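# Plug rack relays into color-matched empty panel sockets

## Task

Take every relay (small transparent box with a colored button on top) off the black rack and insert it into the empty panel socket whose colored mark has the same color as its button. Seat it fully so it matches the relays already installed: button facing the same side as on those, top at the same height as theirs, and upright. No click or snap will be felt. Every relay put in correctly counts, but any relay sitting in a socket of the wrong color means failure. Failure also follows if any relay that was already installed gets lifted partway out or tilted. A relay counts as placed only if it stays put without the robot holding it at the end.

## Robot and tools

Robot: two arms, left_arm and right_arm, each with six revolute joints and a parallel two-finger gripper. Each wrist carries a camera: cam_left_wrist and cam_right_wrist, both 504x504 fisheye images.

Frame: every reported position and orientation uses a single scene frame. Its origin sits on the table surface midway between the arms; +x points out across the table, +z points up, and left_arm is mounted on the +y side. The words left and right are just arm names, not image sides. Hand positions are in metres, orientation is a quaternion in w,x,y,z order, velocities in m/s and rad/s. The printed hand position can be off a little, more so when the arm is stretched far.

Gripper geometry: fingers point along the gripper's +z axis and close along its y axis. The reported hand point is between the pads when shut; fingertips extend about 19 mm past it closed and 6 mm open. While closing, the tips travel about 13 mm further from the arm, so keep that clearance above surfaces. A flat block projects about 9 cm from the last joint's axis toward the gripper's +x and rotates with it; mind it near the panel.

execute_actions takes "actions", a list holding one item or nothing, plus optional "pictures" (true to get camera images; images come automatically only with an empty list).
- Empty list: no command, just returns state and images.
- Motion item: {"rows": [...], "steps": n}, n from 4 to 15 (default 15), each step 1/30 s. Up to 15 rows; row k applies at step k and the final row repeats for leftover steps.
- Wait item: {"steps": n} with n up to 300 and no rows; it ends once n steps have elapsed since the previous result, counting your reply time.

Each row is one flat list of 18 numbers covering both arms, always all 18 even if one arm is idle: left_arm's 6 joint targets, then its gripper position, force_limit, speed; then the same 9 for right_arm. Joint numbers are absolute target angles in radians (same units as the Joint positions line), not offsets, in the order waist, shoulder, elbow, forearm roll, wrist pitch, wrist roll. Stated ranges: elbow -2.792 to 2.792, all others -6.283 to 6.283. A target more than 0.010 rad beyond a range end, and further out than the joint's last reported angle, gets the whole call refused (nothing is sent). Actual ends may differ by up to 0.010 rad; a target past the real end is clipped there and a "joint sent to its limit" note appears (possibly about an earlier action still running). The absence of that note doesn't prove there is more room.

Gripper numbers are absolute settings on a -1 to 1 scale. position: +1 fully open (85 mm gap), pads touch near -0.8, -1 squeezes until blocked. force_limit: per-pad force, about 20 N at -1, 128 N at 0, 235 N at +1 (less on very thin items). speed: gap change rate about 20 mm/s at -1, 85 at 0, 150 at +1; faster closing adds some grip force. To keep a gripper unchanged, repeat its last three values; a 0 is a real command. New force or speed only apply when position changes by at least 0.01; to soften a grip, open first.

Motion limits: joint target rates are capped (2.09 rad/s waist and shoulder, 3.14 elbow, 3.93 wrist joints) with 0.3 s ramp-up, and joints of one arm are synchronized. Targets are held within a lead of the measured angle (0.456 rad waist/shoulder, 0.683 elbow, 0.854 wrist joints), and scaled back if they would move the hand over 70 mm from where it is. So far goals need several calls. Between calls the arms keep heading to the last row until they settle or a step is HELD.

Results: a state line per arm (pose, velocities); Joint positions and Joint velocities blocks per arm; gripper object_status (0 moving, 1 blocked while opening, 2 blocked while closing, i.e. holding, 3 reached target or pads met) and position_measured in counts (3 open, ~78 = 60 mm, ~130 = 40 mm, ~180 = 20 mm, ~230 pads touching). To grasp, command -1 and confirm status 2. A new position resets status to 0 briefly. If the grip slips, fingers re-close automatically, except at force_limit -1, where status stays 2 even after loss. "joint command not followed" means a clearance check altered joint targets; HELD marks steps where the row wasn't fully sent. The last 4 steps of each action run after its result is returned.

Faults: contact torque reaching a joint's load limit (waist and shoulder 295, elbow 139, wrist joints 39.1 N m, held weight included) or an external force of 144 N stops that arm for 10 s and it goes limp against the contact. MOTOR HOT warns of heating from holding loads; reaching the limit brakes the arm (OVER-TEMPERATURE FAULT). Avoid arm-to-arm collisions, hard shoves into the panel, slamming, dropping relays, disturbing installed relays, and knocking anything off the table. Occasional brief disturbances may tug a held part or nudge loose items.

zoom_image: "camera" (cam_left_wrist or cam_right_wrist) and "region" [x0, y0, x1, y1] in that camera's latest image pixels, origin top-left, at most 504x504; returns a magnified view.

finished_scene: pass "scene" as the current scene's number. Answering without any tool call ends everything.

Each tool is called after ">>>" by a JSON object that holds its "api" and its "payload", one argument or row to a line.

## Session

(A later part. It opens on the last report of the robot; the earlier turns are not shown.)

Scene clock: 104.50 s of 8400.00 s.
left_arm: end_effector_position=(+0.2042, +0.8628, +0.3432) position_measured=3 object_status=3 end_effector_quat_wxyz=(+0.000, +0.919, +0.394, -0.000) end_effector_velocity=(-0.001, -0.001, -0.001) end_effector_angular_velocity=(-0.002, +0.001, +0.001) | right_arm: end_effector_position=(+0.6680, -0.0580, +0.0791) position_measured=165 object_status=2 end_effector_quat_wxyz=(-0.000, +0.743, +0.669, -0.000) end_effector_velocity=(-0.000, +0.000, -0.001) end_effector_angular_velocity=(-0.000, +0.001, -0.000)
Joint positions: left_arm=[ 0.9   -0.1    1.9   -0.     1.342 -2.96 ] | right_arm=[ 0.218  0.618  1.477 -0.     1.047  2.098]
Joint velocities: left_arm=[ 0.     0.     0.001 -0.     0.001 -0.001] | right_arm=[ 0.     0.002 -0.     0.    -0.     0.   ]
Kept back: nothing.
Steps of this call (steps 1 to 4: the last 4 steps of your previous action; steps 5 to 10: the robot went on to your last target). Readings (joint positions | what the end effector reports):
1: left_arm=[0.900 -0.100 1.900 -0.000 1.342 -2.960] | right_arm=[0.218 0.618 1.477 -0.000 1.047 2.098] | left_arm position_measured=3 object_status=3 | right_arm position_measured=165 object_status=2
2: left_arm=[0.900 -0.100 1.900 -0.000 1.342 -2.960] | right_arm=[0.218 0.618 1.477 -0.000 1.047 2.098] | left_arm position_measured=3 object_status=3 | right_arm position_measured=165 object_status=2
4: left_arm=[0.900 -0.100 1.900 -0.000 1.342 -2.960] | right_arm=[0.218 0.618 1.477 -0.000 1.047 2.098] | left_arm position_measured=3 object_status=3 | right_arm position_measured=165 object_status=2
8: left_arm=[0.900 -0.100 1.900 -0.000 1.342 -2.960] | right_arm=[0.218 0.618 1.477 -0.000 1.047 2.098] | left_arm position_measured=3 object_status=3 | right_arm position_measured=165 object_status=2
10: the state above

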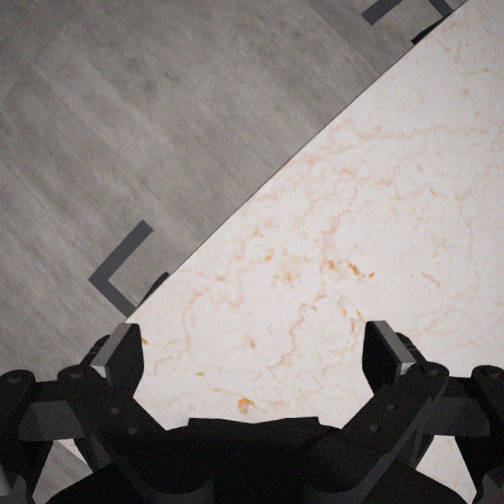

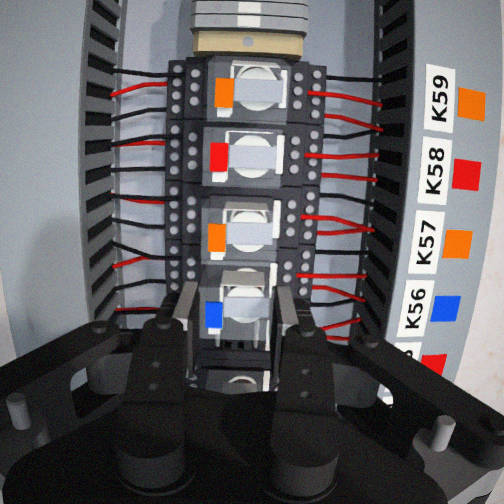

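>>> {"api": "execute_actions", "payload": {
  "actions": [
    {"rows":[[0.9,-0.1,1.9,0,1.3416,-2.96,1,0,0,0.2182,0.6181,1.4774,0,1.0461,2.0978,-1,-0.4,-0.3],[0.9,-0.1,1.9,0,1.3416,-2.96,1,0,0,0.2182,0.6185,1.4777,0,1.0454,2.0978,-1,-0.4,-0.3],[0.9,-0.1,1.9,0,1.3416,-2.96,1,0,0,0.2182,0.6189,1.4781,0,1.0446,2.0978,-1,-0.4,-0.3]],"steps":8}
  ]
}}

>>> {"api": "execute_actions", "payload": {
  "actions": [
    {"steps":10}
  ],
  "pictures": true
}}

>>> {"api": "zoom_image", "payload": {
  "camera": "cam_right_wrist",
  "region": [130,130,360,360]
}}

Scene clock: 104.87 s of 8400.00 s.
left_arm: end_effector_position=(+0.2042, +0.8628, +0.3432) position_measured=3 object_status=3 end_effector_quat_wxyz=(+0.000, +0.919, +0.394, -0.000) end_effector_velocity=(+0.001, -0.000, -0.000) end_effector_angular_velocity=(+0.001, -0.000, -0.002) | right_arm: end_effector_position=(+0.6679, -0.0580, +0.0778) position_measured=165 object_status=2 end_effector_quat_wxyz=(-0.000, +0.743, +0.669, +0.000) end_effector_velocity=(-0.000, -0.001, -0.009) end_effector_angular_velocity=(-0.000, -0.000, -0.000)
Joint positions: left_arm=[ 0.9   -0.1    1.9   -0.     1.342 -2.96 ] | right_arm=[0.218 0.619 1.478 0.    1.045 2.098]
Joint velocities: left_arm=[-0.002 -0.     0.    -0.    -0.001 -0.   ] | right_arm=[-0.     0.007  0.008 -0.    -0.014 -0.   ]
Steps of this call (steps 1 to 7: the robot went on to your last target; steps 8 to 11: the first 4 steps of this action). Readings (joint positions | what the end effector reports):
8: left_arm=[0.900 -0.100 1.900 -0.000 1.342 -2.960] | right_arm=[0.218 0.618 1.477 0.000 1.047 2.098] | left_arm position_measured=3 object_status=3 | right_arm position_measured=165 object_status=2
9: left_arm=[0.900 -0.100 1.900 -0.000 1.342 -2.960] | right_arm=[0.218 0.618 1.477 0.000 1.046 2.098] | left_arm position_measured=3 object_status=3 | right_arm position_measured=165 object_status=2
11: the state above

Scene clock: 105.20 s of 8400.00 s.
left_arm: end_effector_position=(+0.2042, +0.8628, +0.3432) position_measured=3 object_status=3 end_effector_quat_wxyz=(+0.000, +0.919, +0.394, -0.000) end_effector_velocity=(-0.000, -0.000, -0.000) end_effector_angular_velocity=(-0.001, +0.000, +0.002) | right_arm: end_effector_position=(+0.6679, -0.0580, +0.0776) position_measured=165 object_status=2 end_effector_quat_wxyz=(-0.000, +0.743, +0.669, +0.000) end_effector_velocity=(-0.000, +0.000, +0.000) end_effector_angular_velocity=(+0.000, -0.000, +0.001)
Joint positions: left_arm=[ 0.9   -0.1    1.9   -0.     1.342 -2.96 ] | right_arm=[0.218 0.619 1.478 0.    1.045 2.098]
Joint velocities: left_arm=[ 0.    -0.     0.001  0.    -0.    -0.002] | right_arm=[ 0.001 -0.     0.    -0.    -0.     0.   ]
Kept back: nothing.
Steps of this call (steps 1 to 4: the last 4 steps of your previous action; steps 5 to 10: the robot went on to your last target). Readings (joint positions | what the end effector reports):
1: left_arm=[0.900 -0.100 1.900 -0.000 1.342 -2.960] | right_arm=[0.218 0.619 1.478 0.000 1.045 2.098] | left_arm position_measured=3 object_status=3 | right_arm position_measured=165 object_status=2
2: left_arm=[0.900 -0.100 1.900 -0.000 1.342 -2.960] | right_arm=[0.218 0.619 1.478 0.000 1.045 2.098] | left_arm position_measured=3 object_status=3 | right_arm position_measured=165 object_status=2
4: left_arm=[0.900 -0.100 1.900 -0.000 1.342 -2.960] | right_arm=[0.218 0.619 1.478 0.000 1.045 2.098] | left_arm position_measured=3 object_status=3 | right_arm position_measured=165 object_status=2
8: left_arm=[0.900 -0.100 1.900 -0.000 1.342 -2.960] | right_arm=[0.218 0.619 1.478 0.000 1.045 2.098] | left_arm position_measured=3 object_status=3 | right_arm position_measured=165 object_status=2
10: the state above

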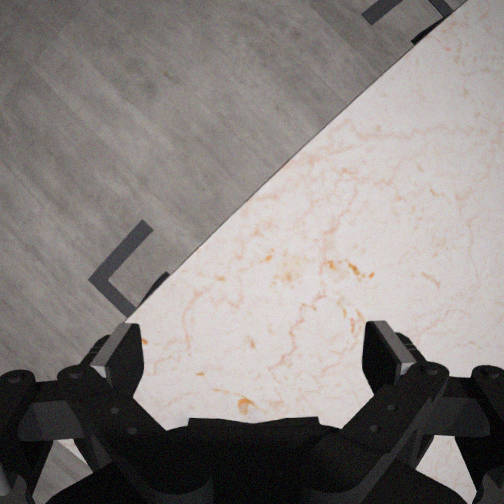

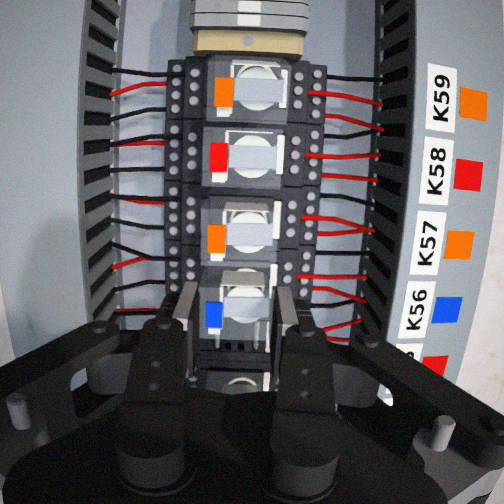

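Region (130, 130, 360, 360) of cam_right_wrist's 504x504 image, scaled by 2.191, with more detail than that image has.

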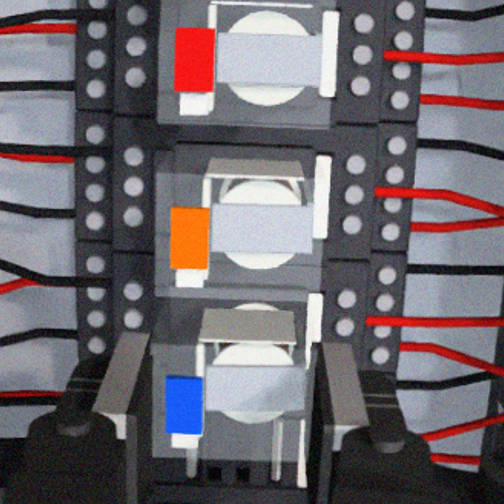

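>>> {"api": "execute_actions", "payload": {
  "actions": [
    {"rows":[[0.9,-0.1,1.9,0,1.3416,-2.96,1,0,0,0.2182,0.6193,1.4785,0,1.0438,2.0978,-1,-0.4,-0.3],[0.9,-0.1,1.9,0,1.3416,-2.96,1,0,0,0.2182,0.6197,1.4788,0,1.0431,2.0978,-1,-0.4,-0.3],[0.9,-0.1,1.9,0,1.3416,-2.96,1,0,0,0.2182,0.6201,1.4792,0,1.0423,2.0978,-1,-0.4,-0.3]],"steps":8}
  ]
}}

>>> {"api": "execute_actions", "payload": {
  "actions": [
    {"steps":10}
  ],
  "pictures": true
}}

>>> {"api": "zoom_image", "payload": {
  "camera": "cam_right_wrist",
  "region": [130,130,360,360]
}}

Scene clock: 105.57 s of 8400.00 s.
left_arm: end_effector_position=(+0.2042, +0.8628, +0.3432) position_measured=3 object_status=3 end_effector_quat_wxyz=(+0.000, +0.919, +0.394, -0.000) end_effector_velocity=(+0.000, +0.000, +0.000) end_effector_angular_velocity=(+0.001, -0.000, -0.001) | right_arm: end_effector_position=(+0.6680, -0.0580, +0.0765) position_measured=165 object_status=2 end_effector_quat_wxyz=(+0.000, +0.743, +0.669, +0.000) end_effector_velocity=(+0.001, -0.001, -0.007) end_effector_angular_velocity=(+0.001, -0.002, -0.001)
Joint positions: left_arm=[ 0.9   -0.1    1.9   -0.     1.342 -2.96 ] | right_arm=[0.218 0.62  1.479 0.    1.043 2.098]
Joint velocities: left_arm=[-0.    -0.    -0.     0.    -0.001  0.001] | right_arm=[-0.001  0.006  0.005  0.    -0.013  0.   ]
Steps of this call (steps 1 to 7: the robot went on to your last target; steps 8 to 11: the first 4 steps of this action). Readings (joint positions | what the end effector reports):
8: left_arm=[0.900 -0.100 1.900 -0.000 1.342 -2.960] | right_arm=[0.218 0.619 1.478 0.000 1.045 2.098] | left_arm position_measured=3 object_status=3 | right_arm position_measured=165 object_status=2
9: left_arm=[0.900 -0.100 1.900 -0.000 1.342 -2.960] | right_arm=[0.218 0.619 1.478 0.000 1.044 2.098] | left_arm position_measured=3 object_status=3 | right_arm position_measured=165 object_status=2
11: the state above

Scene clock: 105.90 s of 8400.00 s.
left_arm: end_effector_position=(+0.2042, +0.8628, +0.3432) position_measured=3 object_status=3 end_effector_quat_wxyz=(+0.000, +0.919, +0.394, -0.000) end_effector_velocity=(+0.000, -0.000, +0.000) end_effector_angular_velocity=(-0.000, +0.000, -0.001) | right_arm: end_effector_position=(+0.6679, -0.0581, +0.0762) position_measured=165 object_status=2 end_effector_quat_wxyz=(+0.000, +0.743, +0.669, +0.000) end_effector_velocity=(-0.000, +0.001, +0.000) end_effector_angular_velocity=(+0.000, -0.001, +0.001)
Joint positions: left_arm=[ 0.9   -0.1    1.9   -0.     1.342 -2.96 ] | right_arm=[0.218 0.62  1.479 0.    1.042 2.098]
Joint velocities: left_arm=[-0.001 -0.    -0.    -0.     0.001  0.   ] | right_arm=[ 0.001 -0.001  0.    -0.    -0.     0.   ]
Kept back: nothing.
Steps of this call (steps 1 to 4: the last 4 steps of your previous action; steps 5 to 10: the robot went on to your last target). Readings (joint positions | what the end effector reports):
1: left_arm=[0.900 -0.100 1.900 -0.000 1.342 -2.960] | right_arm=[0.218 0.620 1.479 0.000 1.043 2.098] | left_arm position_measured=3 object_status=3 | right_arm position_measured=165 object_status=2
2: left_arm=[0.900 -0.100 1.900 -0.000 1.342 -2.960] | right_arm=[0.218 0.620 1.479 0.000 1.042 2.098] | left_arm position_measured=3 object_status=3 | right_arm position_measured=165 object_status=2
4: left_arm=[0.900 -0.100 1.900 -0.000 1.342 -2.960] | right_arm=[0.218 0.620 1.479 0.000 1.042 2.098] | left_arm position_measured=3 object_status=3 | right_arm position_measured=165 object_status=2
8: left_arm=[0.900 -0.100 1.900 -0.000 1.342 -2.960] | right_arm=[0.218 0.620 1.479 0.000 1.042 2.098] | left_arm position_measured=3 object_status=3 | right_arm position_measured=165 object_status=2
10: the state above

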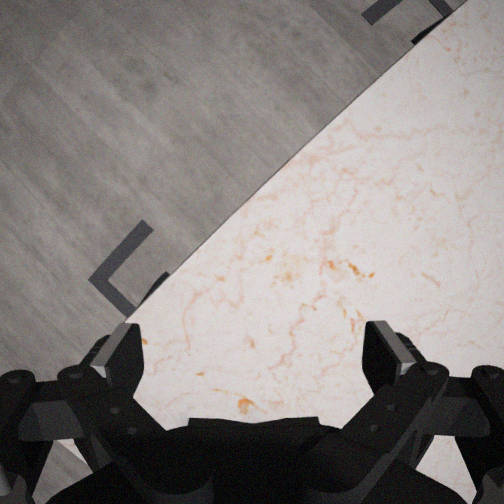

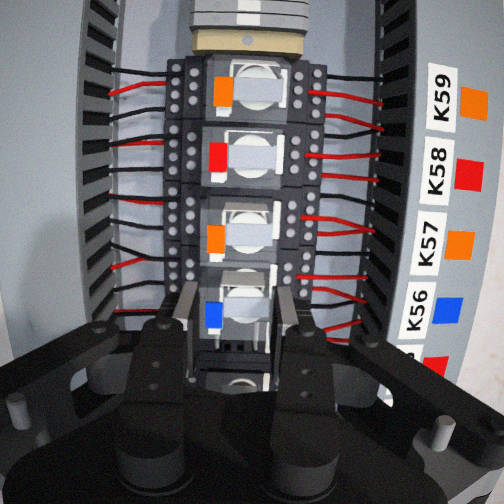

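Region (130, 130, 360, 360) of cam_right_wrist's 504x504 image, scaled by 2.191, with more detail than that image has.

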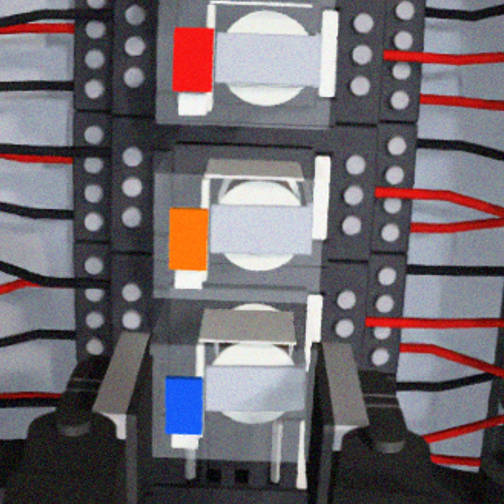

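>>> {"api": "execute_actions", "payload": {
  "actions": [
    {"rows":[[0.9,-0.1,1.9,0,1.3416,-2.96,1,0,0,0.2182,0.6203,1.4794,0,1.0419,2.0978,-1,-0.4,-0.3],[0.9,-0.1,1.9,0,1.3416,-2.96,1,0,0,0.2182,0.6206,1.4796,0,1.0414,2.0978,-1,-0.4,-0.3]],"steps":8}
  ]
}}

>>> {"api": "execute_actions", "payload": {
  "actions": [
    {"steps":10}
  ],
  "pictures": true
}}

>>> {"api": "zoom_image", "payload": {
  "camera": "cam_right_wrist",
  "region": [130,130,360,360]
}}

Scene clock: 106.37 s of 8400.00 s.
left_arm: end_effector_position=(+0.2042, +0.8628, +0.3432) position_measured=3 object_status=3 end_effector_quat_wxyz=(+0.000, +0.919, +0.394, -0.000) end_effector_velocity=(+0.000, +0.000, +0.000) end_effector_angular_velocity=(+0.001, -0.001, -0.001) | right_arm: end_effector_position=(+0.6680, -0.0580, +0.0756) position_measured=165 object_status=2 end_effector_quat_wxyz=(+0.000, +0.743, +0.669, +0.000) end_effector_velocity=(+0.001, -0.001, -0.001) end_effector_angular_velocity=(+0.000, -0.001, -0.001)
Joint positions: left_arm=[ 0.9   -0.1    1.9   -0.     1.342 -2.96 ] | right_arm=[0.218 0.62  1.479 0.    1.042 2.098]
Joint velocities: left_arm=[ 0.     0.    -0.    -0.    -0.001  0.001] | right_arm=[-0.001  0.001  0.    -0.    -0.002  0.   ]
Steps of this call (steps 1 to 10: the robot went on to your last target; steps 11 to 14: the first 4 steps of this action). Readings (joint positions | what the end effector reports):
11: left_arm=[0.900 -0.100 1.900 -0.000 1.342 -2.960] | right_arm=[0.218 0.620 1.479 0.000 1.042 2.098] | left_arm position_measured=3 object_status=3 | right_arm position_measured=165 object_status=2
12: left_arm=[0.900 -0.100 1.900 -0.000 1.342 -2.960] | right_arm=[0.218 0.620 1.479 0.000 1.042 2.098] | left_arm position_measured=3 object_status=3 | right_arm position_measured=165 object_status=2
14: the state above

Scene clock: 106.70 s of 8400.00 s.
left_arm: end_effector_position=(+0.2042, +0.8628, +0.3432) position_measured=3 object_status=3 end_effector_quat_wxyz=(+0.000, +0.919, +0.394, -0.000) end_effector_velocity=(+0.000, +0.001, +0.000) end_effector_angular_velocity=(+0.001, -0.001, -0.001) | right_arm: end_effector_position=(+0.6679, -0.0580, +0.0754) position_measured=165 object_status=2 end_effector_quat_wxyz=(+0.000, +0.743, +0.669, +0.000) end_effector_velocity=(-0.000, +0.000, -0.001) end_effector_angular_velocity=(-0.000, +0.001, +0.000)
Joint positions: left_arm=[ 0.9   -0.1    1.9   -0.     1.342 -2.96 ] | right_arm=[ 0.218  0.621  1.48  -0.     1.041  2.098]
Joint velocities: left_arm=[ 0.     0.    -0.     0.    -0.001  0.002] | right_arm=[ 0.     0.001 -0.     0.    -0.     0.   ]
Kept back: nothing.
Steps of this call (steps 1 to 4: the last 4 steps of your previous action; steps 5 to 10: the robot went on to your last target). Readings (joint positions | what the end effector reports):
1: left_arm=[0.900 -0.100 1.900 -0.000 1.342 -2.960] | right_arm=[0.218 0.620 1.479 0.000 1.042 2.098] | left_arm position_measured=3 object_status=3 | right_arm position_measured=165 object_status=2
2: left_arm=[0.900 -0.100 1.900 -0.000 1.342 -2.960] | right_arm=[0.218 0.620 1.479 0.000 1.042 2.098] | left_arm position_measured=3 object_status=3 | right_arm position_measured=165 object_status=2
4: left_arm=[0.900 -0.100 1.900 -0.000 1.342 -2.960] | right_arm=[0.218 0.620 1.480 0.000 1.041 2.098] | left_arm position_measured=3 object_status=3 | right_arm position_measured=165 object_status=2
8: left_arm=[0.900 -0.100 1.900 -0.000 1.342 -2.960] | right_arm=[0.218 0.621 1.480 -0.000 1.041 2.098] | left_arm position_measured=3 object_status=3 | right_arm position_measured=165 object_status=2
10: the state above

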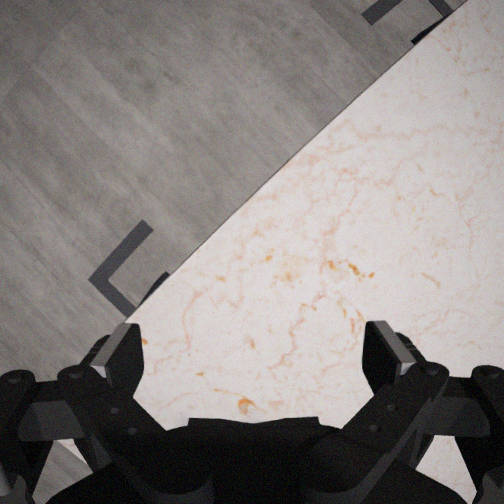

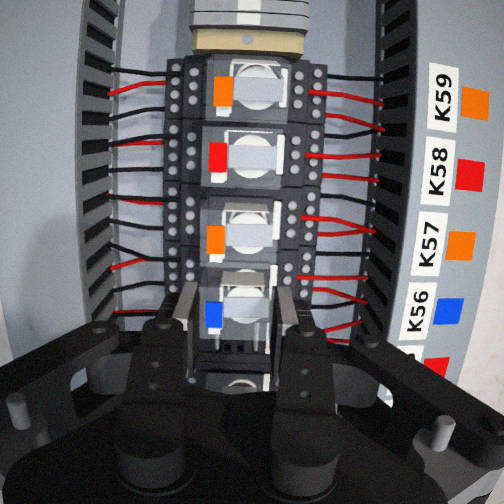

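Region (130, 130, 360, 360) of cam_right_wrist's 504x504 image, scaled by 2.191, with more detail than that image has.

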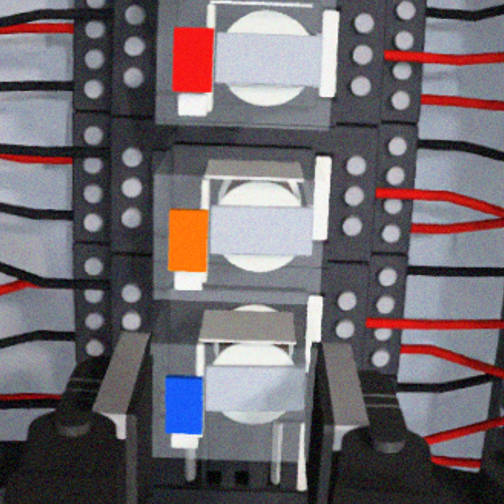

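>>> {"api": "execute_actions", "payload": {
  "actions": [
    {"rows":[[0.9,-0.1,1.9,0,1.3416,-2.96,1,0,0,0.2182,0.6209,1.4798,0,1.0409,2.0978,-1,-0.4,-0.3],[0.9,-0.1,1.9,0,1.3416,-2.96,1,0,0,0.2182,0.6211,1.48,0,1.0405,2.0978,-1,-0.4,-0.3],[0.9,-0.1,1.9,0,1.3416,-2.96,1,0,0,0.2182,0.6213,1.4803,0,1.04,2.0978,-1,-0.4,-0.3]],"steps":8}
  ]
}}

>>> {"api": "execute_actions", "payload": {
  "actions": [
    {"steps":10}
  ],
  "pictures": true
}}

>>> {"api": "zoom_image", "payload": {
  "camera": "cam_right_wrist",
  "region": [130,130,360,360]
}}

Scene clock: 107.03 s of 8400.00 s.
left_arm: end_effector_position=(+0.2042, +0.8628, +0.3432) position_measured=3 object_status=3 end_effector_quat_wxyz=(+0.000, +0.919, +0.394, -0.000) end_effector_velocity=(+0.000, +0.000, +0.000) end_effector_angular_velocity=(+0.000, -0.000, -0.001) | right_arm: end_effector_position=(+0.6679, -0.0580, +0.0746) position_measured=165 object_status=2 end_effector_quat_wxyz=(+0.000, +0.743, +0.669, -0.000) end_effector_velocity=(-0.001, +0.000, -0.007) end_effector_angular_velocity=(-0.000, +0.000, +0.001)
Joint positions: left_arm=[ 0.9   -0.1    1.9   -0.     1.342 -2.96 ] | right_arm=[ 0.218  0.621  1.48  -0.     1.04   2.098]
Joint velocities: left_arm=[-0.    -0.    -0.     0.    -0.     0.001] | right_arm=[ 0.001  0.005  0.005 -0.    -0.01  -0.   ]
Steps of this call (steps 1 to 6: the robot went on to your last target; steps 7 to 10: the first 4 steps of this action). Readings (joint positions | what the end effector reports):
7: left_arm=[0.900 -0.100 1.900 -0.000 1.342 -2.960] | right_arm=[0.218 0.621 1.480 -0.000 1.041 2.098] | left_arm position_measured=3 object_status=3 | right_arm position_measured=165 object_status=2
8: left_arm=[0.900 -0.100 1.900 -0.000 1.342 -2.960] | right_arm=[0.218 0.621 1.480 -0.000 1.041 2.098] | left_arm position_measured=3 object_status=3 | right_arm position_measured=165 object_status=2
10: the state above

Scene clock: 107.37 s of 8400.00 s.
left_arm: end_effector_position=(+0.2042, +0.8628, +0.3432) position_measured=3 object_status=3 end_effector_quat_wxyz=(+0.000, +0.919, +0.394, -0.000) end_effector_velocity=(-0.000, -0.000, +0.000) end_effector_angular_velocity=(-0.001, +0.000, -0.001) | right_arm: end_effector_position=(+0.6679, -0.0581, +0.0745) position_measured=165 object_status=2 end_effector_quat_wxyz=(+0.000, +0.743, +0.669, -0.000) end_effector_velocity=(+0.000, -0.000, -0.001) end_effector_angular_velocity=(-0.001, +0.001, -0.000)
Joint positions: left_arm=[ 0.9   -0.1    1.9   -0.     1.342 -2.96 ] | right_arm=[ 0.218  0.621  1.48  -0.     1.04   2.098]
Joint velocities: left_arm=[-0.    -0.    -0.     0.     0.001  0.001] | right_arm=[-0.     0.001 -0.    -0.    -0.    -0.   ]
Kept back: nothing.
Steps of this call (steps 1 to 4: the last 4 steps of your previous action; steps 5 to 10: the robot went on to your last target). Readings (joint positions | what the end effector reports):
1: left_arm=[0.900 -0.100 1.900 -0.000 1.342 -2.960] | right_arm=[0.218 0.621 1.480 -0.000 1.040 2.098] | left_arm position_measured=3 object_status=3 | right_arm position_measured=165 object_status=2
2: left_arm=[0.900 -0.100 1.900 -0.000 1.342 -2.960] | right_arm=[0.218 0.621 1.480 -0.000 1.040 2.098] | left_arm position_measured=3 object_status=3 | right_arm position_measured=165 object_status=2
4: left_arm=[0.900 -0.100 1.900 -0.000 1.342 -2.960] | right_arm=[0.218 0.621 1.480 -0.000 1.040 2.098] | left_arm position_measured=3 object_status=3 | right_arm position_measured=165 object_status=2
8: left_arm=[0.900 -0.100 1.900 -0.000 1.342 -2.960] | right_arm=[0.218 0.621 1.480 -0.000 1.040 2.098] | left_arm position_measured=3 object_status=3 | right_arm position_measured=165 object_status=2
10: the state above

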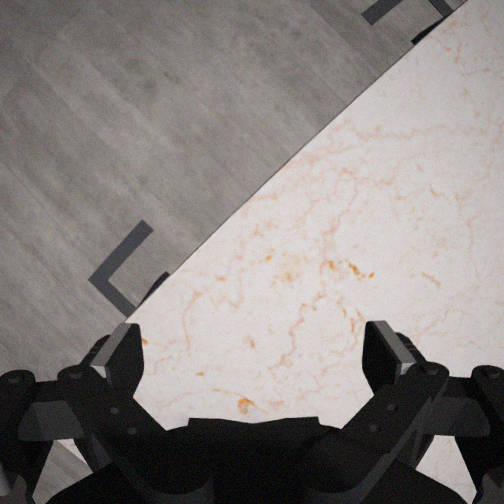

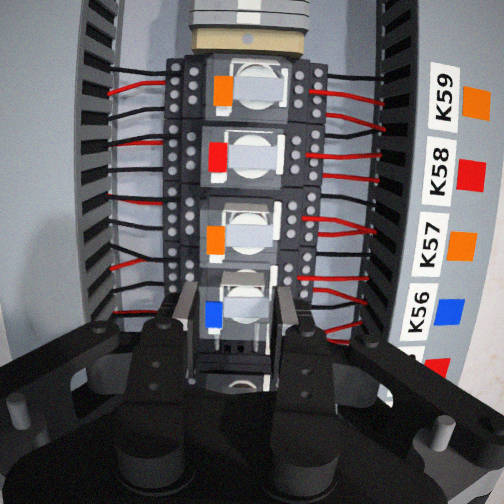

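Region (130, 130, 360, 360) of cam_right_wrist's 504x504 image, scaled by 2.191, with more detail than that image has.

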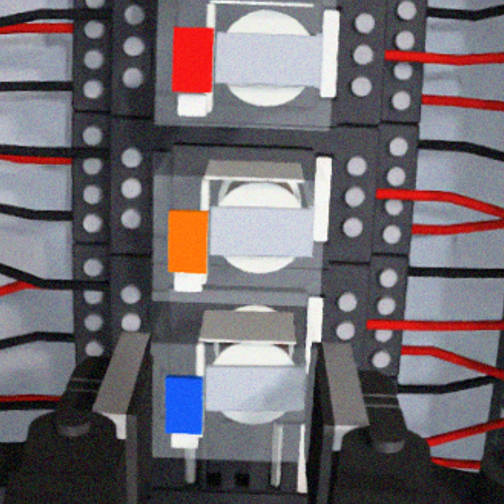

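>>> {"api": "execute_actions", "payload": {
  "actions": [
    {"rows":[[0.9,-0.1,1.9,0,1.3416,-2.96,1,0,0,0.2182,0.6216,1.4805,0,1.0395,2.0978,-1,-0.4,-0.3],[0.9,-0.1,1.9,0,1.3416,-2.96,1,0,0,0.2182,0.6218,1.4808,0,1.039,2.0978,-1,-0.4,-0.3],[0.9,-0.1,1.9,0,1.3416,-2.96,1,0,0,0.2182,0.6221,1.481,0,1.0385,2.0978,-1,-0.4,-0.3]],"steps":8}
  ]
}}

>>> {"api": "execute_actions", "payload": {
  "actions": [
    {"steps":10}
  ],
  "pictures": true
}}

>>> {"api": "zoom_image", "payload": {
  "camera": "cam_right_wrist",
  "region": [130,130,360,360]
}}

Scene clock: 107.67 s of 8400.00 s.
left_arm: end_effector_position=(+0.2042, +0.8628, +0.3432) position_measured=3 object_status=3 end_effector_quat_wxyz=(+0.000, +0.919, +0.394, -0.000) end_effector_velocity=(+0.000, +0.000, -0.000) end_effector_angular_velocity=(+0.000, -0.000, -0.001) | right_arm: end_effector_position=(+0.6678, -0.0581, +0.0736) position_measured=165 object_status=2 end_effector_quat_wxyz=(+0.000, +0.743, +0.669, +0.000) end_effector_velocity=(+0.000, -0.000, -0.006) end_effector_angular_velocity=(-0.000, -0.001, -0.000)
Joint positions: left_arm=[ 0.9   -0.1    1.9   -0.     1.342 -2.96 ] | right_arm=[ 0.218  0.622  1.481 -0.     1.039  2.098]
Joint velocities: left_arm=[ 0.     0.001 -0.    -0.    -0.001  0.001] | right_arm=[-0.     0.005  0.004 -0.    -0.009  0.   ]
Steps of this call (steps 1 to 5: the robot went on to your last target; steps 6 to 9: the first 4 steps of this action). Readings (joint positions | what the end effector reports):
6: left_arm=[0.900 -0.100 1.900 -0.000 1.342 -2.960] | right_arm=[0.218 0.621 1.480 -0.000 1.040 2.098] | left_arm position_measured=3 object_status=3 | right_arm position_measured=165 object_status=2
7: left_arm=[0.900 -0.100 1.900 -0.000 1.342 -2.960] | right_arm=[0.218 0.621 1.480 -0.000 1.040 2.098] | left_arm position_measured=3 object_status=3 | right_arm position_measured=165 object_status=2
9: the state above

Scene clock: 108.00 s of 8400.00 s.
left_arm: end_effector_position=(+0.2042, +0.8628, +0.3432) position_measured=3 object_status=3 end_effector_quat_wxyz=(+0.000, +0.919, +0.394, -0.000) end_effector_velocity=(+0.001, -0.000, +0.000) end_effector_angular_velocity=(+0.001, -0.001, -0.003) | right_arm: end_effector_position=(+0.6678, -0.0581, +0.0735) position_measured=165 object_status=2 end_effector_quat_wxyz=(+0.000, +0.743, +0.669, -0.000) end_effector_velocity=(+0.000, -0.000, +0.000) end_effector_angular_velocity=(+0.000, -0.000, -0.000)
Joint positions: left_arm=[ 0.9   -0.1    1.9   -0.     1.342 -2.96 ] | right_arm=[ 0.218  0.622  1.481 -0.     1.039  2.098]
Joint velocities: left_arm=[-0.002 -0.    -0.    -0.    -0.     0.001] | right_arm=[-0. -0.  0.  0.  0.  0.]
Kept back: nothing.
Steps of this call (steps 1 to 4: the last 4 steps of your previous action; steps 5 to 10: the robot went on to your last target). Readings (joint positions | what the end effector reports):
1: left_arm=[0.900 -0.100 1.900 -0.000 1.342 -2.960] | right_arm=[0.218 0.622 1.481 -0.000 1.039 2.098] | left_arm position_measured=3 object_status=3 | right_arm position_measured=165 object_status=2
2: left_arm=[0.900 -0.100 1.900 -0.000 1.342 -2.960] | right_arm=[0.218 0.622 1.481 -0.000 1.039 2.098] | left_arm position_measured=3 object_status=3 | right_arm position_measured=165 object_status=2
4: left_arm=[0.900 -0.100 1.900 -0.000 1.342 -2.960] | right_arm=[0.218 0.622 1.481 -0.000 1.039 2.098] | left_arm position_measured=3 object_status=3 | right_arm position_measured=165 object_status=2
8: left_arm=[0.900 -0.100 1.900 -0.000 1.342 -2.960] | right_arm=[0.218 0.622 1.481 -0.000 1.039 2.098] | left_arm position_measured=3 object_status=3 | right_arm position_measured=165 object_status=2
10: the state above

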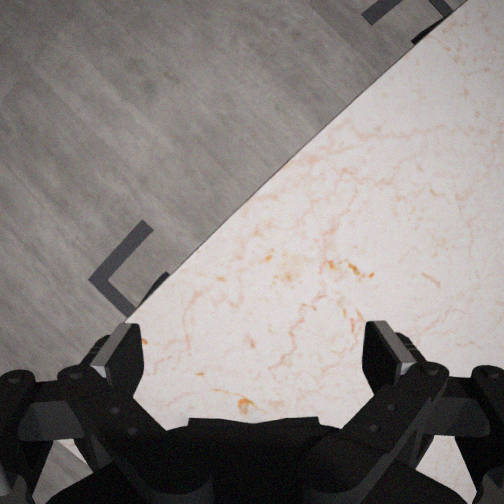

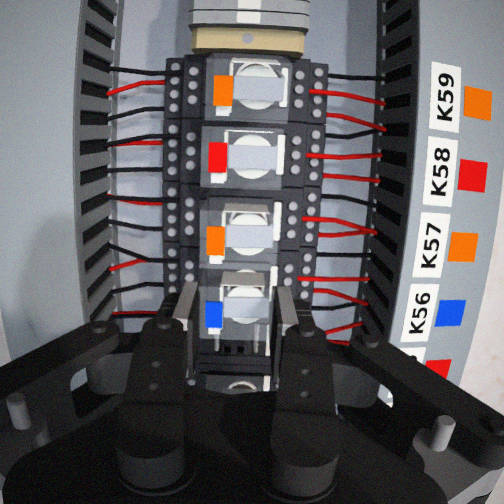

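Region (130, 130, 360, 360) of cam_right_wrist's 504x504 image, scaled by 2.191, with more detail than that image has.

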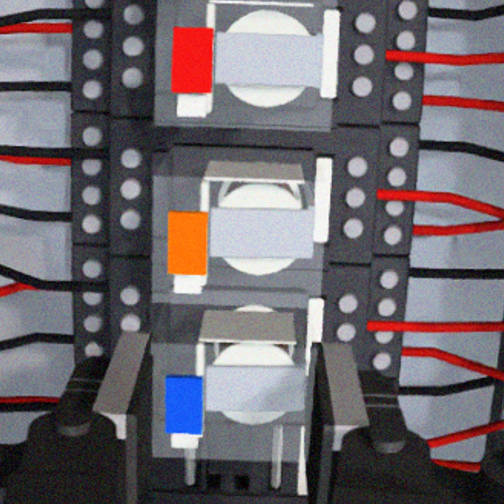

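>>> {"api": "execute_actions", "payload": {
  "actions": [
    {"rows":[[0.9,-0.1,1.9,0,1.3416,-2.96,1,0,0,0.2182,0.6223,1.4812,0,1.0381,2.0978,-1,-0.4,-0.3],[0.9,-0.1,1.9,0,1.3416,-2.96,1,0,0,0.2182,0.6226,1.4814,0,1.0376,2.0978,-1,-0.4,-0.3]],"steps":8}
  ]
}}

>>> {"api": "execute_actions", "payload": {
  "actions": [
    {"steps":10}
  ],
  "pictures": true
}}

>>> {"api": "zoom_image", "payload": {
  "camera": "cam_right_wrist",
  "region": [130,130,360,360]
}}

Scene clock: 108.33 s of 8400.00 s.
left_arm: end_effector_position=(+0.2042, +0.8628, +0.3432) position_measured=3 object_status=3 end_effector_quat_wxyz=(+0.000, +0.919, +0.394, -0.000) end_effector_velocity=(-0.000, +0.000, +0.000) end_effector_angular_velocity=(+0.000, -0.000, +0.000) | right_arm: end_effector_position=(+0.6678, -0.0581, +0.0728) position_measured=165 object_status=2 end_effector_quat_wxyz=(+0.000, +0.743, +0.669, -0.000) end_effector_velocity=(+0.000, -0.000, +0.000) end_effector_angular_velocity=(+0.000, -0.001, -0.000)
Joint positions: left_arm=[ 0.9   -0.1    1.9   -0.     1.342 -2.96 ] | right_arm=[ 0.218  0.623  1.481 -0.     1.038  2.098]
Joint velocities: left_arm=[ 0.001  0.    -0.    -0.    -0.     0.   ] | right_arm=[-0.    -0.001  0.     0.    -0.001  0.   ]
Steps of this call (steps 1 to 6: the robot went on to your last target; steps 7 to 10: the first 4 steps of this action). Readings (joint positions | what the end effector reports):
7: left_arm=[0.900 -0.100 1.900 -0.000 1.342 -2.960] | right_arm=[0.218 0.622 1.481 -0.000 1.038 2.098] | left_arm position_measured=3 object_status=3 | right_arm position_measured=165 object_status=2
8: left_arm=[0.900 -0.100 1.900 -0.000 1.342 -2.960] | right_arm=[0.218 0.622 1.481 -0.000 1.038 2.098] | left_arm position_measured=3 object_status=3 | right_arm position_measured=165 object_status=2
10: the state above

Scene clock: 108.67 s of 8400.00 s.
left_arm: end_effector_position=(+0.2042, +0.8628, +0.3432) position_measured=3 object_status=3 end_effector_quat_wxyz=(+0.000, +0.919, +0.394, -0.000) end_effector_velocity=(+0.001, -0.000, -0.000) end_effector_angular_velocity=(-0.001, +0.001, -0.001) | right_arm: end_effector_position=(+0.6678, -0.0581, +0.0728) position_measured=165 object_status=2 end_effector_quat_wxyz=(+0.000, +0.743, +0.669, -0.000) end_effector_velocity=(-0.000, +0.000, -0.001) end_effector_angular_velocity=(-0.000, +0.001, +0.000)
Joint positions: left_arm=[ 0.9   -0.1    1.9   -0.     1.342 -2.96 ] | right_arm=[ 0.218  0.623  1.481 -0.     1.038  2.098]
Joint velocities: left_arm=[-0.001  0.001  0.     0.     0.    -0.   ] | right_arm=[ 0.     0.001  0.     0.    -0.     0.   ]
Kept back: nothing.
Steps of this call (steps 1 to 4: the last 4 steps of your previous action; steps 5 to 10: the robot went on to your last target). Readings (joint positions | what the end effector reports):
1: left_arm=[0.900 -0.100 1.900 -0.000 1.342 -2.960] | right_arm=[0.218 0.623 1.481 -0.000 1.038 2.098] | left_arm position_measured=3 object_status=3 | right_arm position_measured=165 object_status=2
2: left_arm=[0.900 -0.100 1.900 -0.000 1.342 -2.960] | right_arm=[0.218 0.623 1.481 -0.000 1.038 2.098] | left_arm position_measured=3 object_status=3 | right_arm position_measured=165 object_status=2
4: left_arm=[0.900 -0.100 1.900 -0.000 1.342 -2.960] | right_arm=[0.218 0.623 1.481 -0.000 1.038 2.098] | left_arm position_measured=3 object_status=3 | right_arm position_measured=165 object_status=2
8: left_arm=[0.900 -0.100 1.900 -0.000 1.342 -2.960] | right_arm=[0.218 0.623 1.481 -0.000 1.038 2.098] | left_arm position_measured=3 object_status=3 | right_arm position_measured=165 object_status=2
10: the state above

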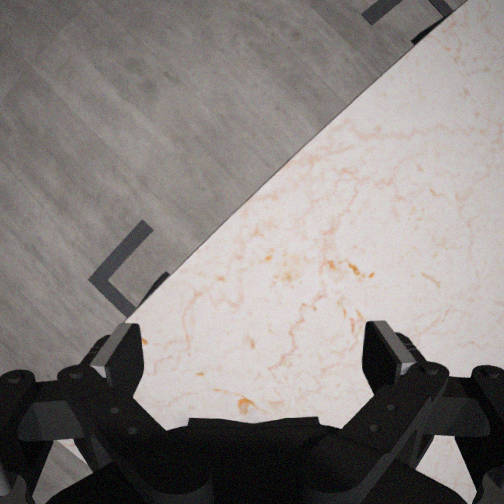

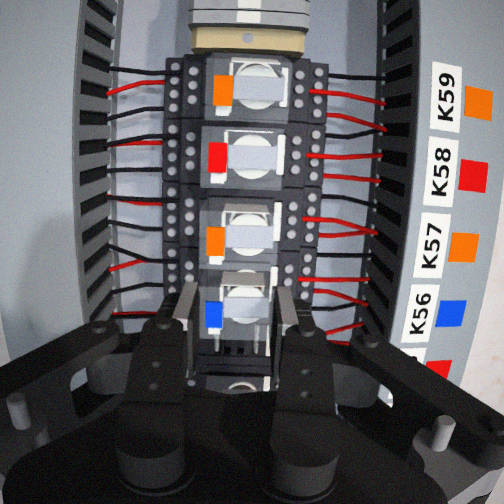

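Region (130, 130, 360, 360) of cam_right_wrist's 504x504 image, scaled by 2.191, with more detail than that image has.

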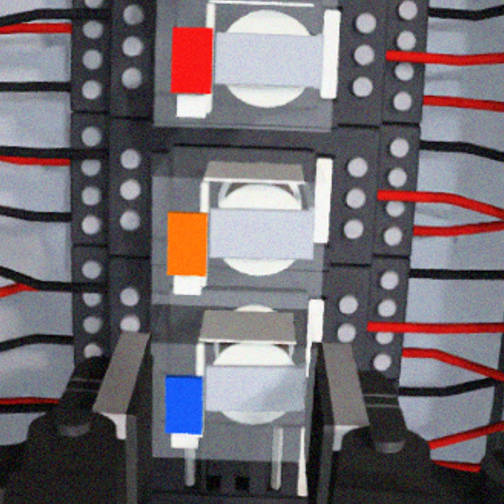

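>>> {"api": "execute_actions", "payload": {
  "actions": [
    {"rows":[[0.9,-0.1,1.9,0,1.3416,-2.96,1,0,0,0.2182,0.6229,1.4816,0,1.0371,2.0978,-1,-0.4,-0.3],[0.9,-0.1,1.9,0,1.3416,-2.96,1,0,0,0.2182,0.6232,1.482,0,1.0364,2.0978,-1,-0.4,-0.3]],"steps":8}
  ]
}}

>>> {"api": "execute_actions", "payload": {
  "actions": [
    {"steps":10}
  ],
  "pictures": true
}}

>>> {"api": "zoom_image", "payload": {
  "camera": "cam_right_wrist",
  "region": [130,130,360,360]
}}

Scene clock: 108.97 s of 8400.00 s.
left_arm: end_effector_position=(+0.2042, +0.8628, +0.3432) position_measured=3 object_status=3 end_effector_quat_wxyz=(+0.000, +0.919, +0.394, -0.000) end_effector_velocity=(+0.000, +0.000, +0.000) end_effector_angular_velocity=(+0.001, -0.001, +0.002) | right_arm: end_effector_position=(+0.6678, -0.0581, +0.0721) position_measured=165 object_status=2 end_effector_quat_wxyz=(-0.000, +0.743, +0.669, +0.000) end_effector_velocity=(+0.000, +0.000, -0.000) end_effector_angular_velocity=(+0.000, -0.001, +0.000)
Joint positions: left_arm=[ 0.9   -0.1    1.9   -0.     1.342 -2.96 ] | right_arm=[0.218 0.623 1.482 0.    1.036 2.098]
Joint velocities: left_arm=[-0.    -0.    -0.    -0.    -0.001 -0.002] | right_arm=[ 0.     0.    -0.    -0.    -0.001  0.   ]
Steps of this call (steps 1 to 5: the robot went on to your last target; steps 6 to 9: the first 4 steps of this action). Readings (joint positions | what the end effector reports):
6: left_arm=[0.900 -0.100 1.900 -0.000 1.342 -2.960] | right_arm=[0.218 0.623 1.481 -0.000 1.038 2.098] | left_arm position_measured=3 object_status=3 | right_arm position_measured=165 object_status=2
7: left_arm=[0.900 -0.100 1.900 -0.000 1.342 -2.960] | right_arm=[0.218 0.623 1.482 0.000 1.037 2.098] | left_arm position_measured=3 object_status=3 | right_arm position_measured=165 object_status=2
9: the state above

Scene clock: 109.30 s of 8400.00 s.
left_arm: end_effector_position=(+0.2042, +0.8628, +0.3432) position_measured=3 object_status=3 end_effector_quat_wxyz=(+0.000, +0.919, +0.394, -0.000) end_effector_velocity=(+0.001, -0.000, +0.000) end_effector_angular_velocity=(+0.000, -0.000, -0.002) | right_arm: end_effector_position=(+0.6678, -0.0581, +0.0721) position_measured=165 object_status=2 end_effector_quat_wxyz=(-0.000, +0.743, +0.669, +0.000) end_effector_velocity=(-0.000, +0.000, +0.000) end_effector_angular_velocity=(+0.000, -0.000, +0.000)
Joint positions: left_arm=[ 0.9   -0.1    1.9   -0.     1.342 -2.96 ] | right_arm=[0.218 0.623 1.482 0.    1.036 2.098]
Joint velocities: left_arm=[-0.002  0.    -0.001 -0.    -0.     0.   ] | right_arm=[ 0.    -0.001  0.     0.    -0.    -0.   ]
Kept back: nothing.
Steps of this call (steps 1 to 4: the last 4 steps of your previous action; steps 5 to 10: the robot went on to your last target). Readings (joint positions | what the end effector reports):
1: left_arm=[0.900 -0.100 1.900 -0.000 1.342 -2.960] | right_arm=[0.218 0.623 1.482 0.000 1.036 2.098] | left_arm position_measured=3 object_status=3 | right_arm position_measured=165 object_status=2
2: left_arm=[0.900 -0.100 1.900 -0.000 1.342 -2.960] | right_arm=[0.218 0.623 1.482 0.000 1.036 2.098] | left_arm position_measured=3 object_status=3 | right_arm position_measured=165 object_status=2
4: left_arm=[0.900 -0.100 1.900 -0.000 1.342 -2.960] | right_arm=[0.218 0.623 1.482 0.000 1.036 2.098] | left_arm position_measured=3 object_status=3 | right_arm position_measured=165 object_status=2
8: left_arm=[0.900 -0.100 1.900 -0.000 1.342 -2.960] | right_arm=[0.218 0.623 1.482 0.000 1.036 2.098] | left_arm position_measured=3 object_status=3 | right_arm position_measured=165 object_status=2
10: the state above

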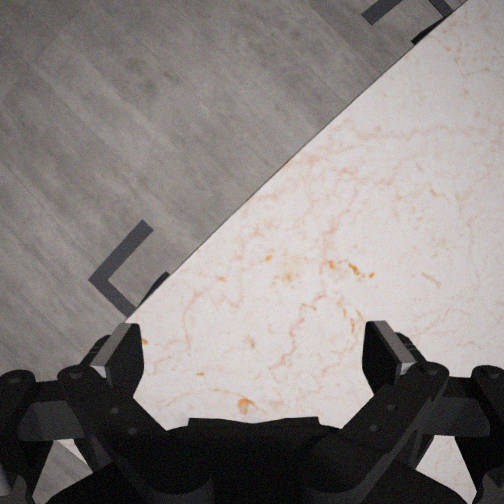

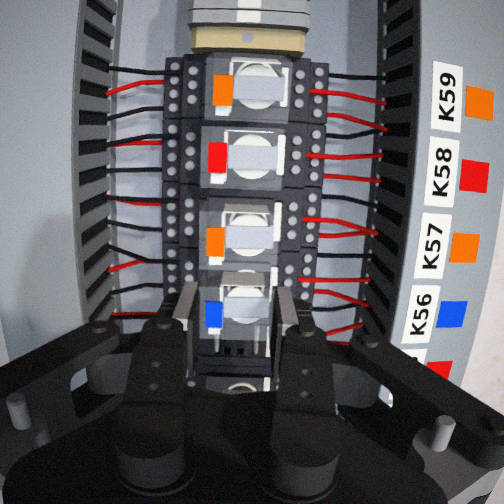

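Region (130, 130, 360, 360) of cam_right_wrist's 504x504 image, scaled by 2.191, with more detail than that image has.

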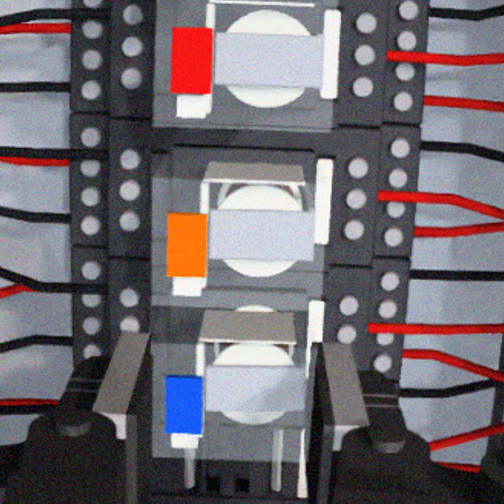

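>>> {"api": "execute_actions", "payload": {
  "actions": [
    {"rows":[[0.9,-0.1,1.9,0,1.3416,-2.96,1,0,0,0.2182,0.6235,1.4823,0,1.0358,2.0978,-1,-0.4,-0.3],[0.9,-0.1,1.9,0,1.3416,-2.96,1,0,0,0.2182,0.6238,1.4826,0,1.0352,2.0978,-1,-0.4,-0.3]],"steps":8}
  ]
}}

>>> {"api": "execute_actions", "payload": {
  "actions": [
    {"steps":10}
  ],
  "pictures": true
}}

>>> {"api": "zoom_image", "payload": {
  "camera": "cam_right_wrist",
  "region": [130,130,360,360]
}}

Scene clock: 109.60 s of 8400.00 s.
left_arm: end_effector_position=(+0.2042, +0.8628, +0.3432) position_measured=3 object_status=3 end_effector_quat_wxyz=(+0.000, +0.919, +0.394, -0.000) end_effector_velocity=(+0.000, +0.000, +0.000) end_effector_angular_velocity=(+0.001, -0.001, -0.000) | right_arm: end_effector_position=(+0.6678, -0.0581, +0.0715) position_measured=165 object_status=2 end_effector_quat_wxyz=(+0.000, +0.743, +0.669, +0.000) end_effector_velocity=(-0.000, +0.000, -0.000) end_effector_angular_velocity=(+0.001, -0.001, +0.000)
Joint positions: left_arm=[ 0.9   -0.1    1.9   -0.     1.342 -2.96 ] | right_arm=[0.218 0.624 1.482 0.    1.035 2.098]
Joint velocities: left_arm=[-0.001 -0.    -0.     0.    -0.001 -0.001] | right_arm=[ 0.    -0.     0.001  0.    -0.002  0.   ]
Steps of this call (steps 1 to 5: the robot went on to your last target; steps 6 to 9: the first 4 steps of this action). Readings (joint positions | what the end effector reports):
6: left_arm=[0.900 -0.100 1.900 -0.000 1.342 -2.960] | right_arm=[0.218 0.623 1.482 0.000 1.036 2.098] | left_arm position_measured=3 object_status=3 | right_arm position_measured=165 object_status=2
7: left_arm=[0.900 -0.100 1.900 -0.000 1.342 -2.960] | right_arm=[0.218 0.623 1.482 0.000 1.036 2.098] | left_arm position_measured=3 object_status=3 | right_arm position_measured=165 object_status=2
9: the state above

Scene clock: 109.93 s of 8400.00 s.
left_arm: end_effector_position=(+0.2042, +0.8628, +0.3432) position_measured=3 object_status=3 end_effector_quat_wxyz=(+0.000, +0.919, +0.394, -0.000) end_effector_velocity=(-0.000, -0.000, -0.000) end_effector_angular_velocity=(-0.001, +0.000, -0.000) | right_arm: end_effector_position=(+0.6678, -0.0581, +0.0714) position_measured=165 object_status=2 end_effector_quat_wxyz=(+0.000, +0.743, +0.669, +0.000) end_effector_velocity=(+0.000, -0.001, +0.000) end_effector_angular_velocity=(-0.001, -0.001, -0.000)
Joint positions: left_arm=[ 0.9   -0.1    1.9   -0.     1.342 -2.96 ] | right_arm=[0.218 0.624 1.483 0.    1.035 2.098]
Joint velocities: left_arm=[ 0.    -0.     0.     0.     0.001  0.   ] | right_arm=[-0.001 -0.     0.    -0.001 -0.    -0.   ]
Kept back: nothing.
Steps of this call (steps 1 to 4: the last 4 steps of your previous action; steps 5 to 10: the robot went on to your last target). Readings (joint positions | what the end effector reports):
1: left_arm=[0.900 -0.100 1.900 -0.000 1.342 -2.960] | right_arm=[0.218 0.624 1.483 0.000 1.035 2.098] | left_arm position_measured=3 object_status=3 | right_arm position_measured=165 object_status=2
2: left_arm=[0.900 -0.100 1.900 -0.000 1.342 -2.960] | right_arm=[0.218 0.624 1.483 0.000 1.035 2.098] | left_arm position_measured=3 object_status=3 | right_arm position_measured=165 object_status=2
4: left_arm=[0.900 -0.100 1.900 -0.000 1.342 -2.960] | right_arm=[0.218 0.624 1.483 0.000 1.035 2.098] | left_arm position_measured=3 object_status=3 | right_arm position_measured=165 object_status=2
8: left_arm=[0.900 -0.100 1.900 -0.000 1.342 -2.960] | right_arm=[0.218 0.624 1.483 0.000 1.035 2.098] | left_arm position_measured=3 object_status=3 | right_arm position_measured=165 object_status=2
10: the state above

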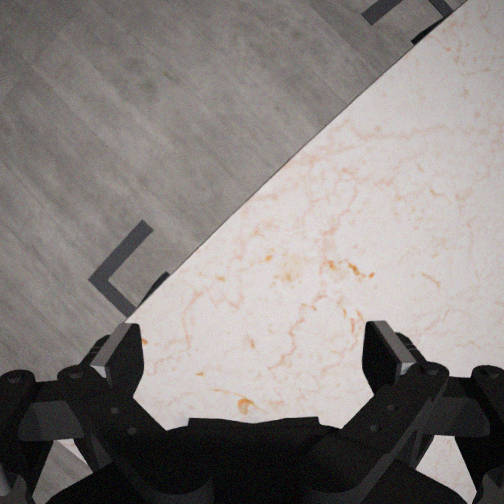

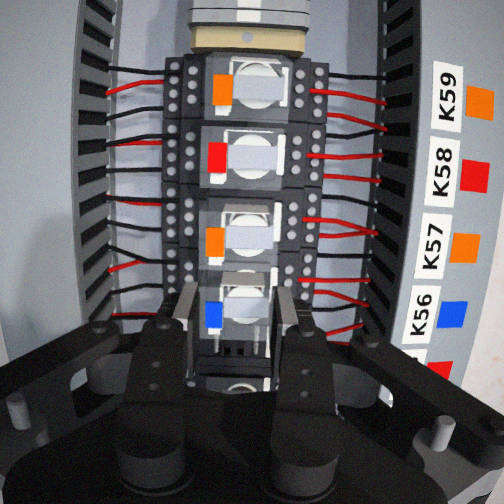

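Region (130, 130, 360, 360) of cam_right_wrist's 504x504 image, scaled by 2.191, with more detail than that image has.

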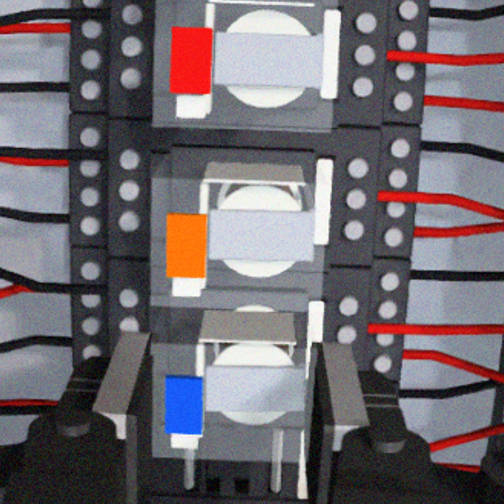

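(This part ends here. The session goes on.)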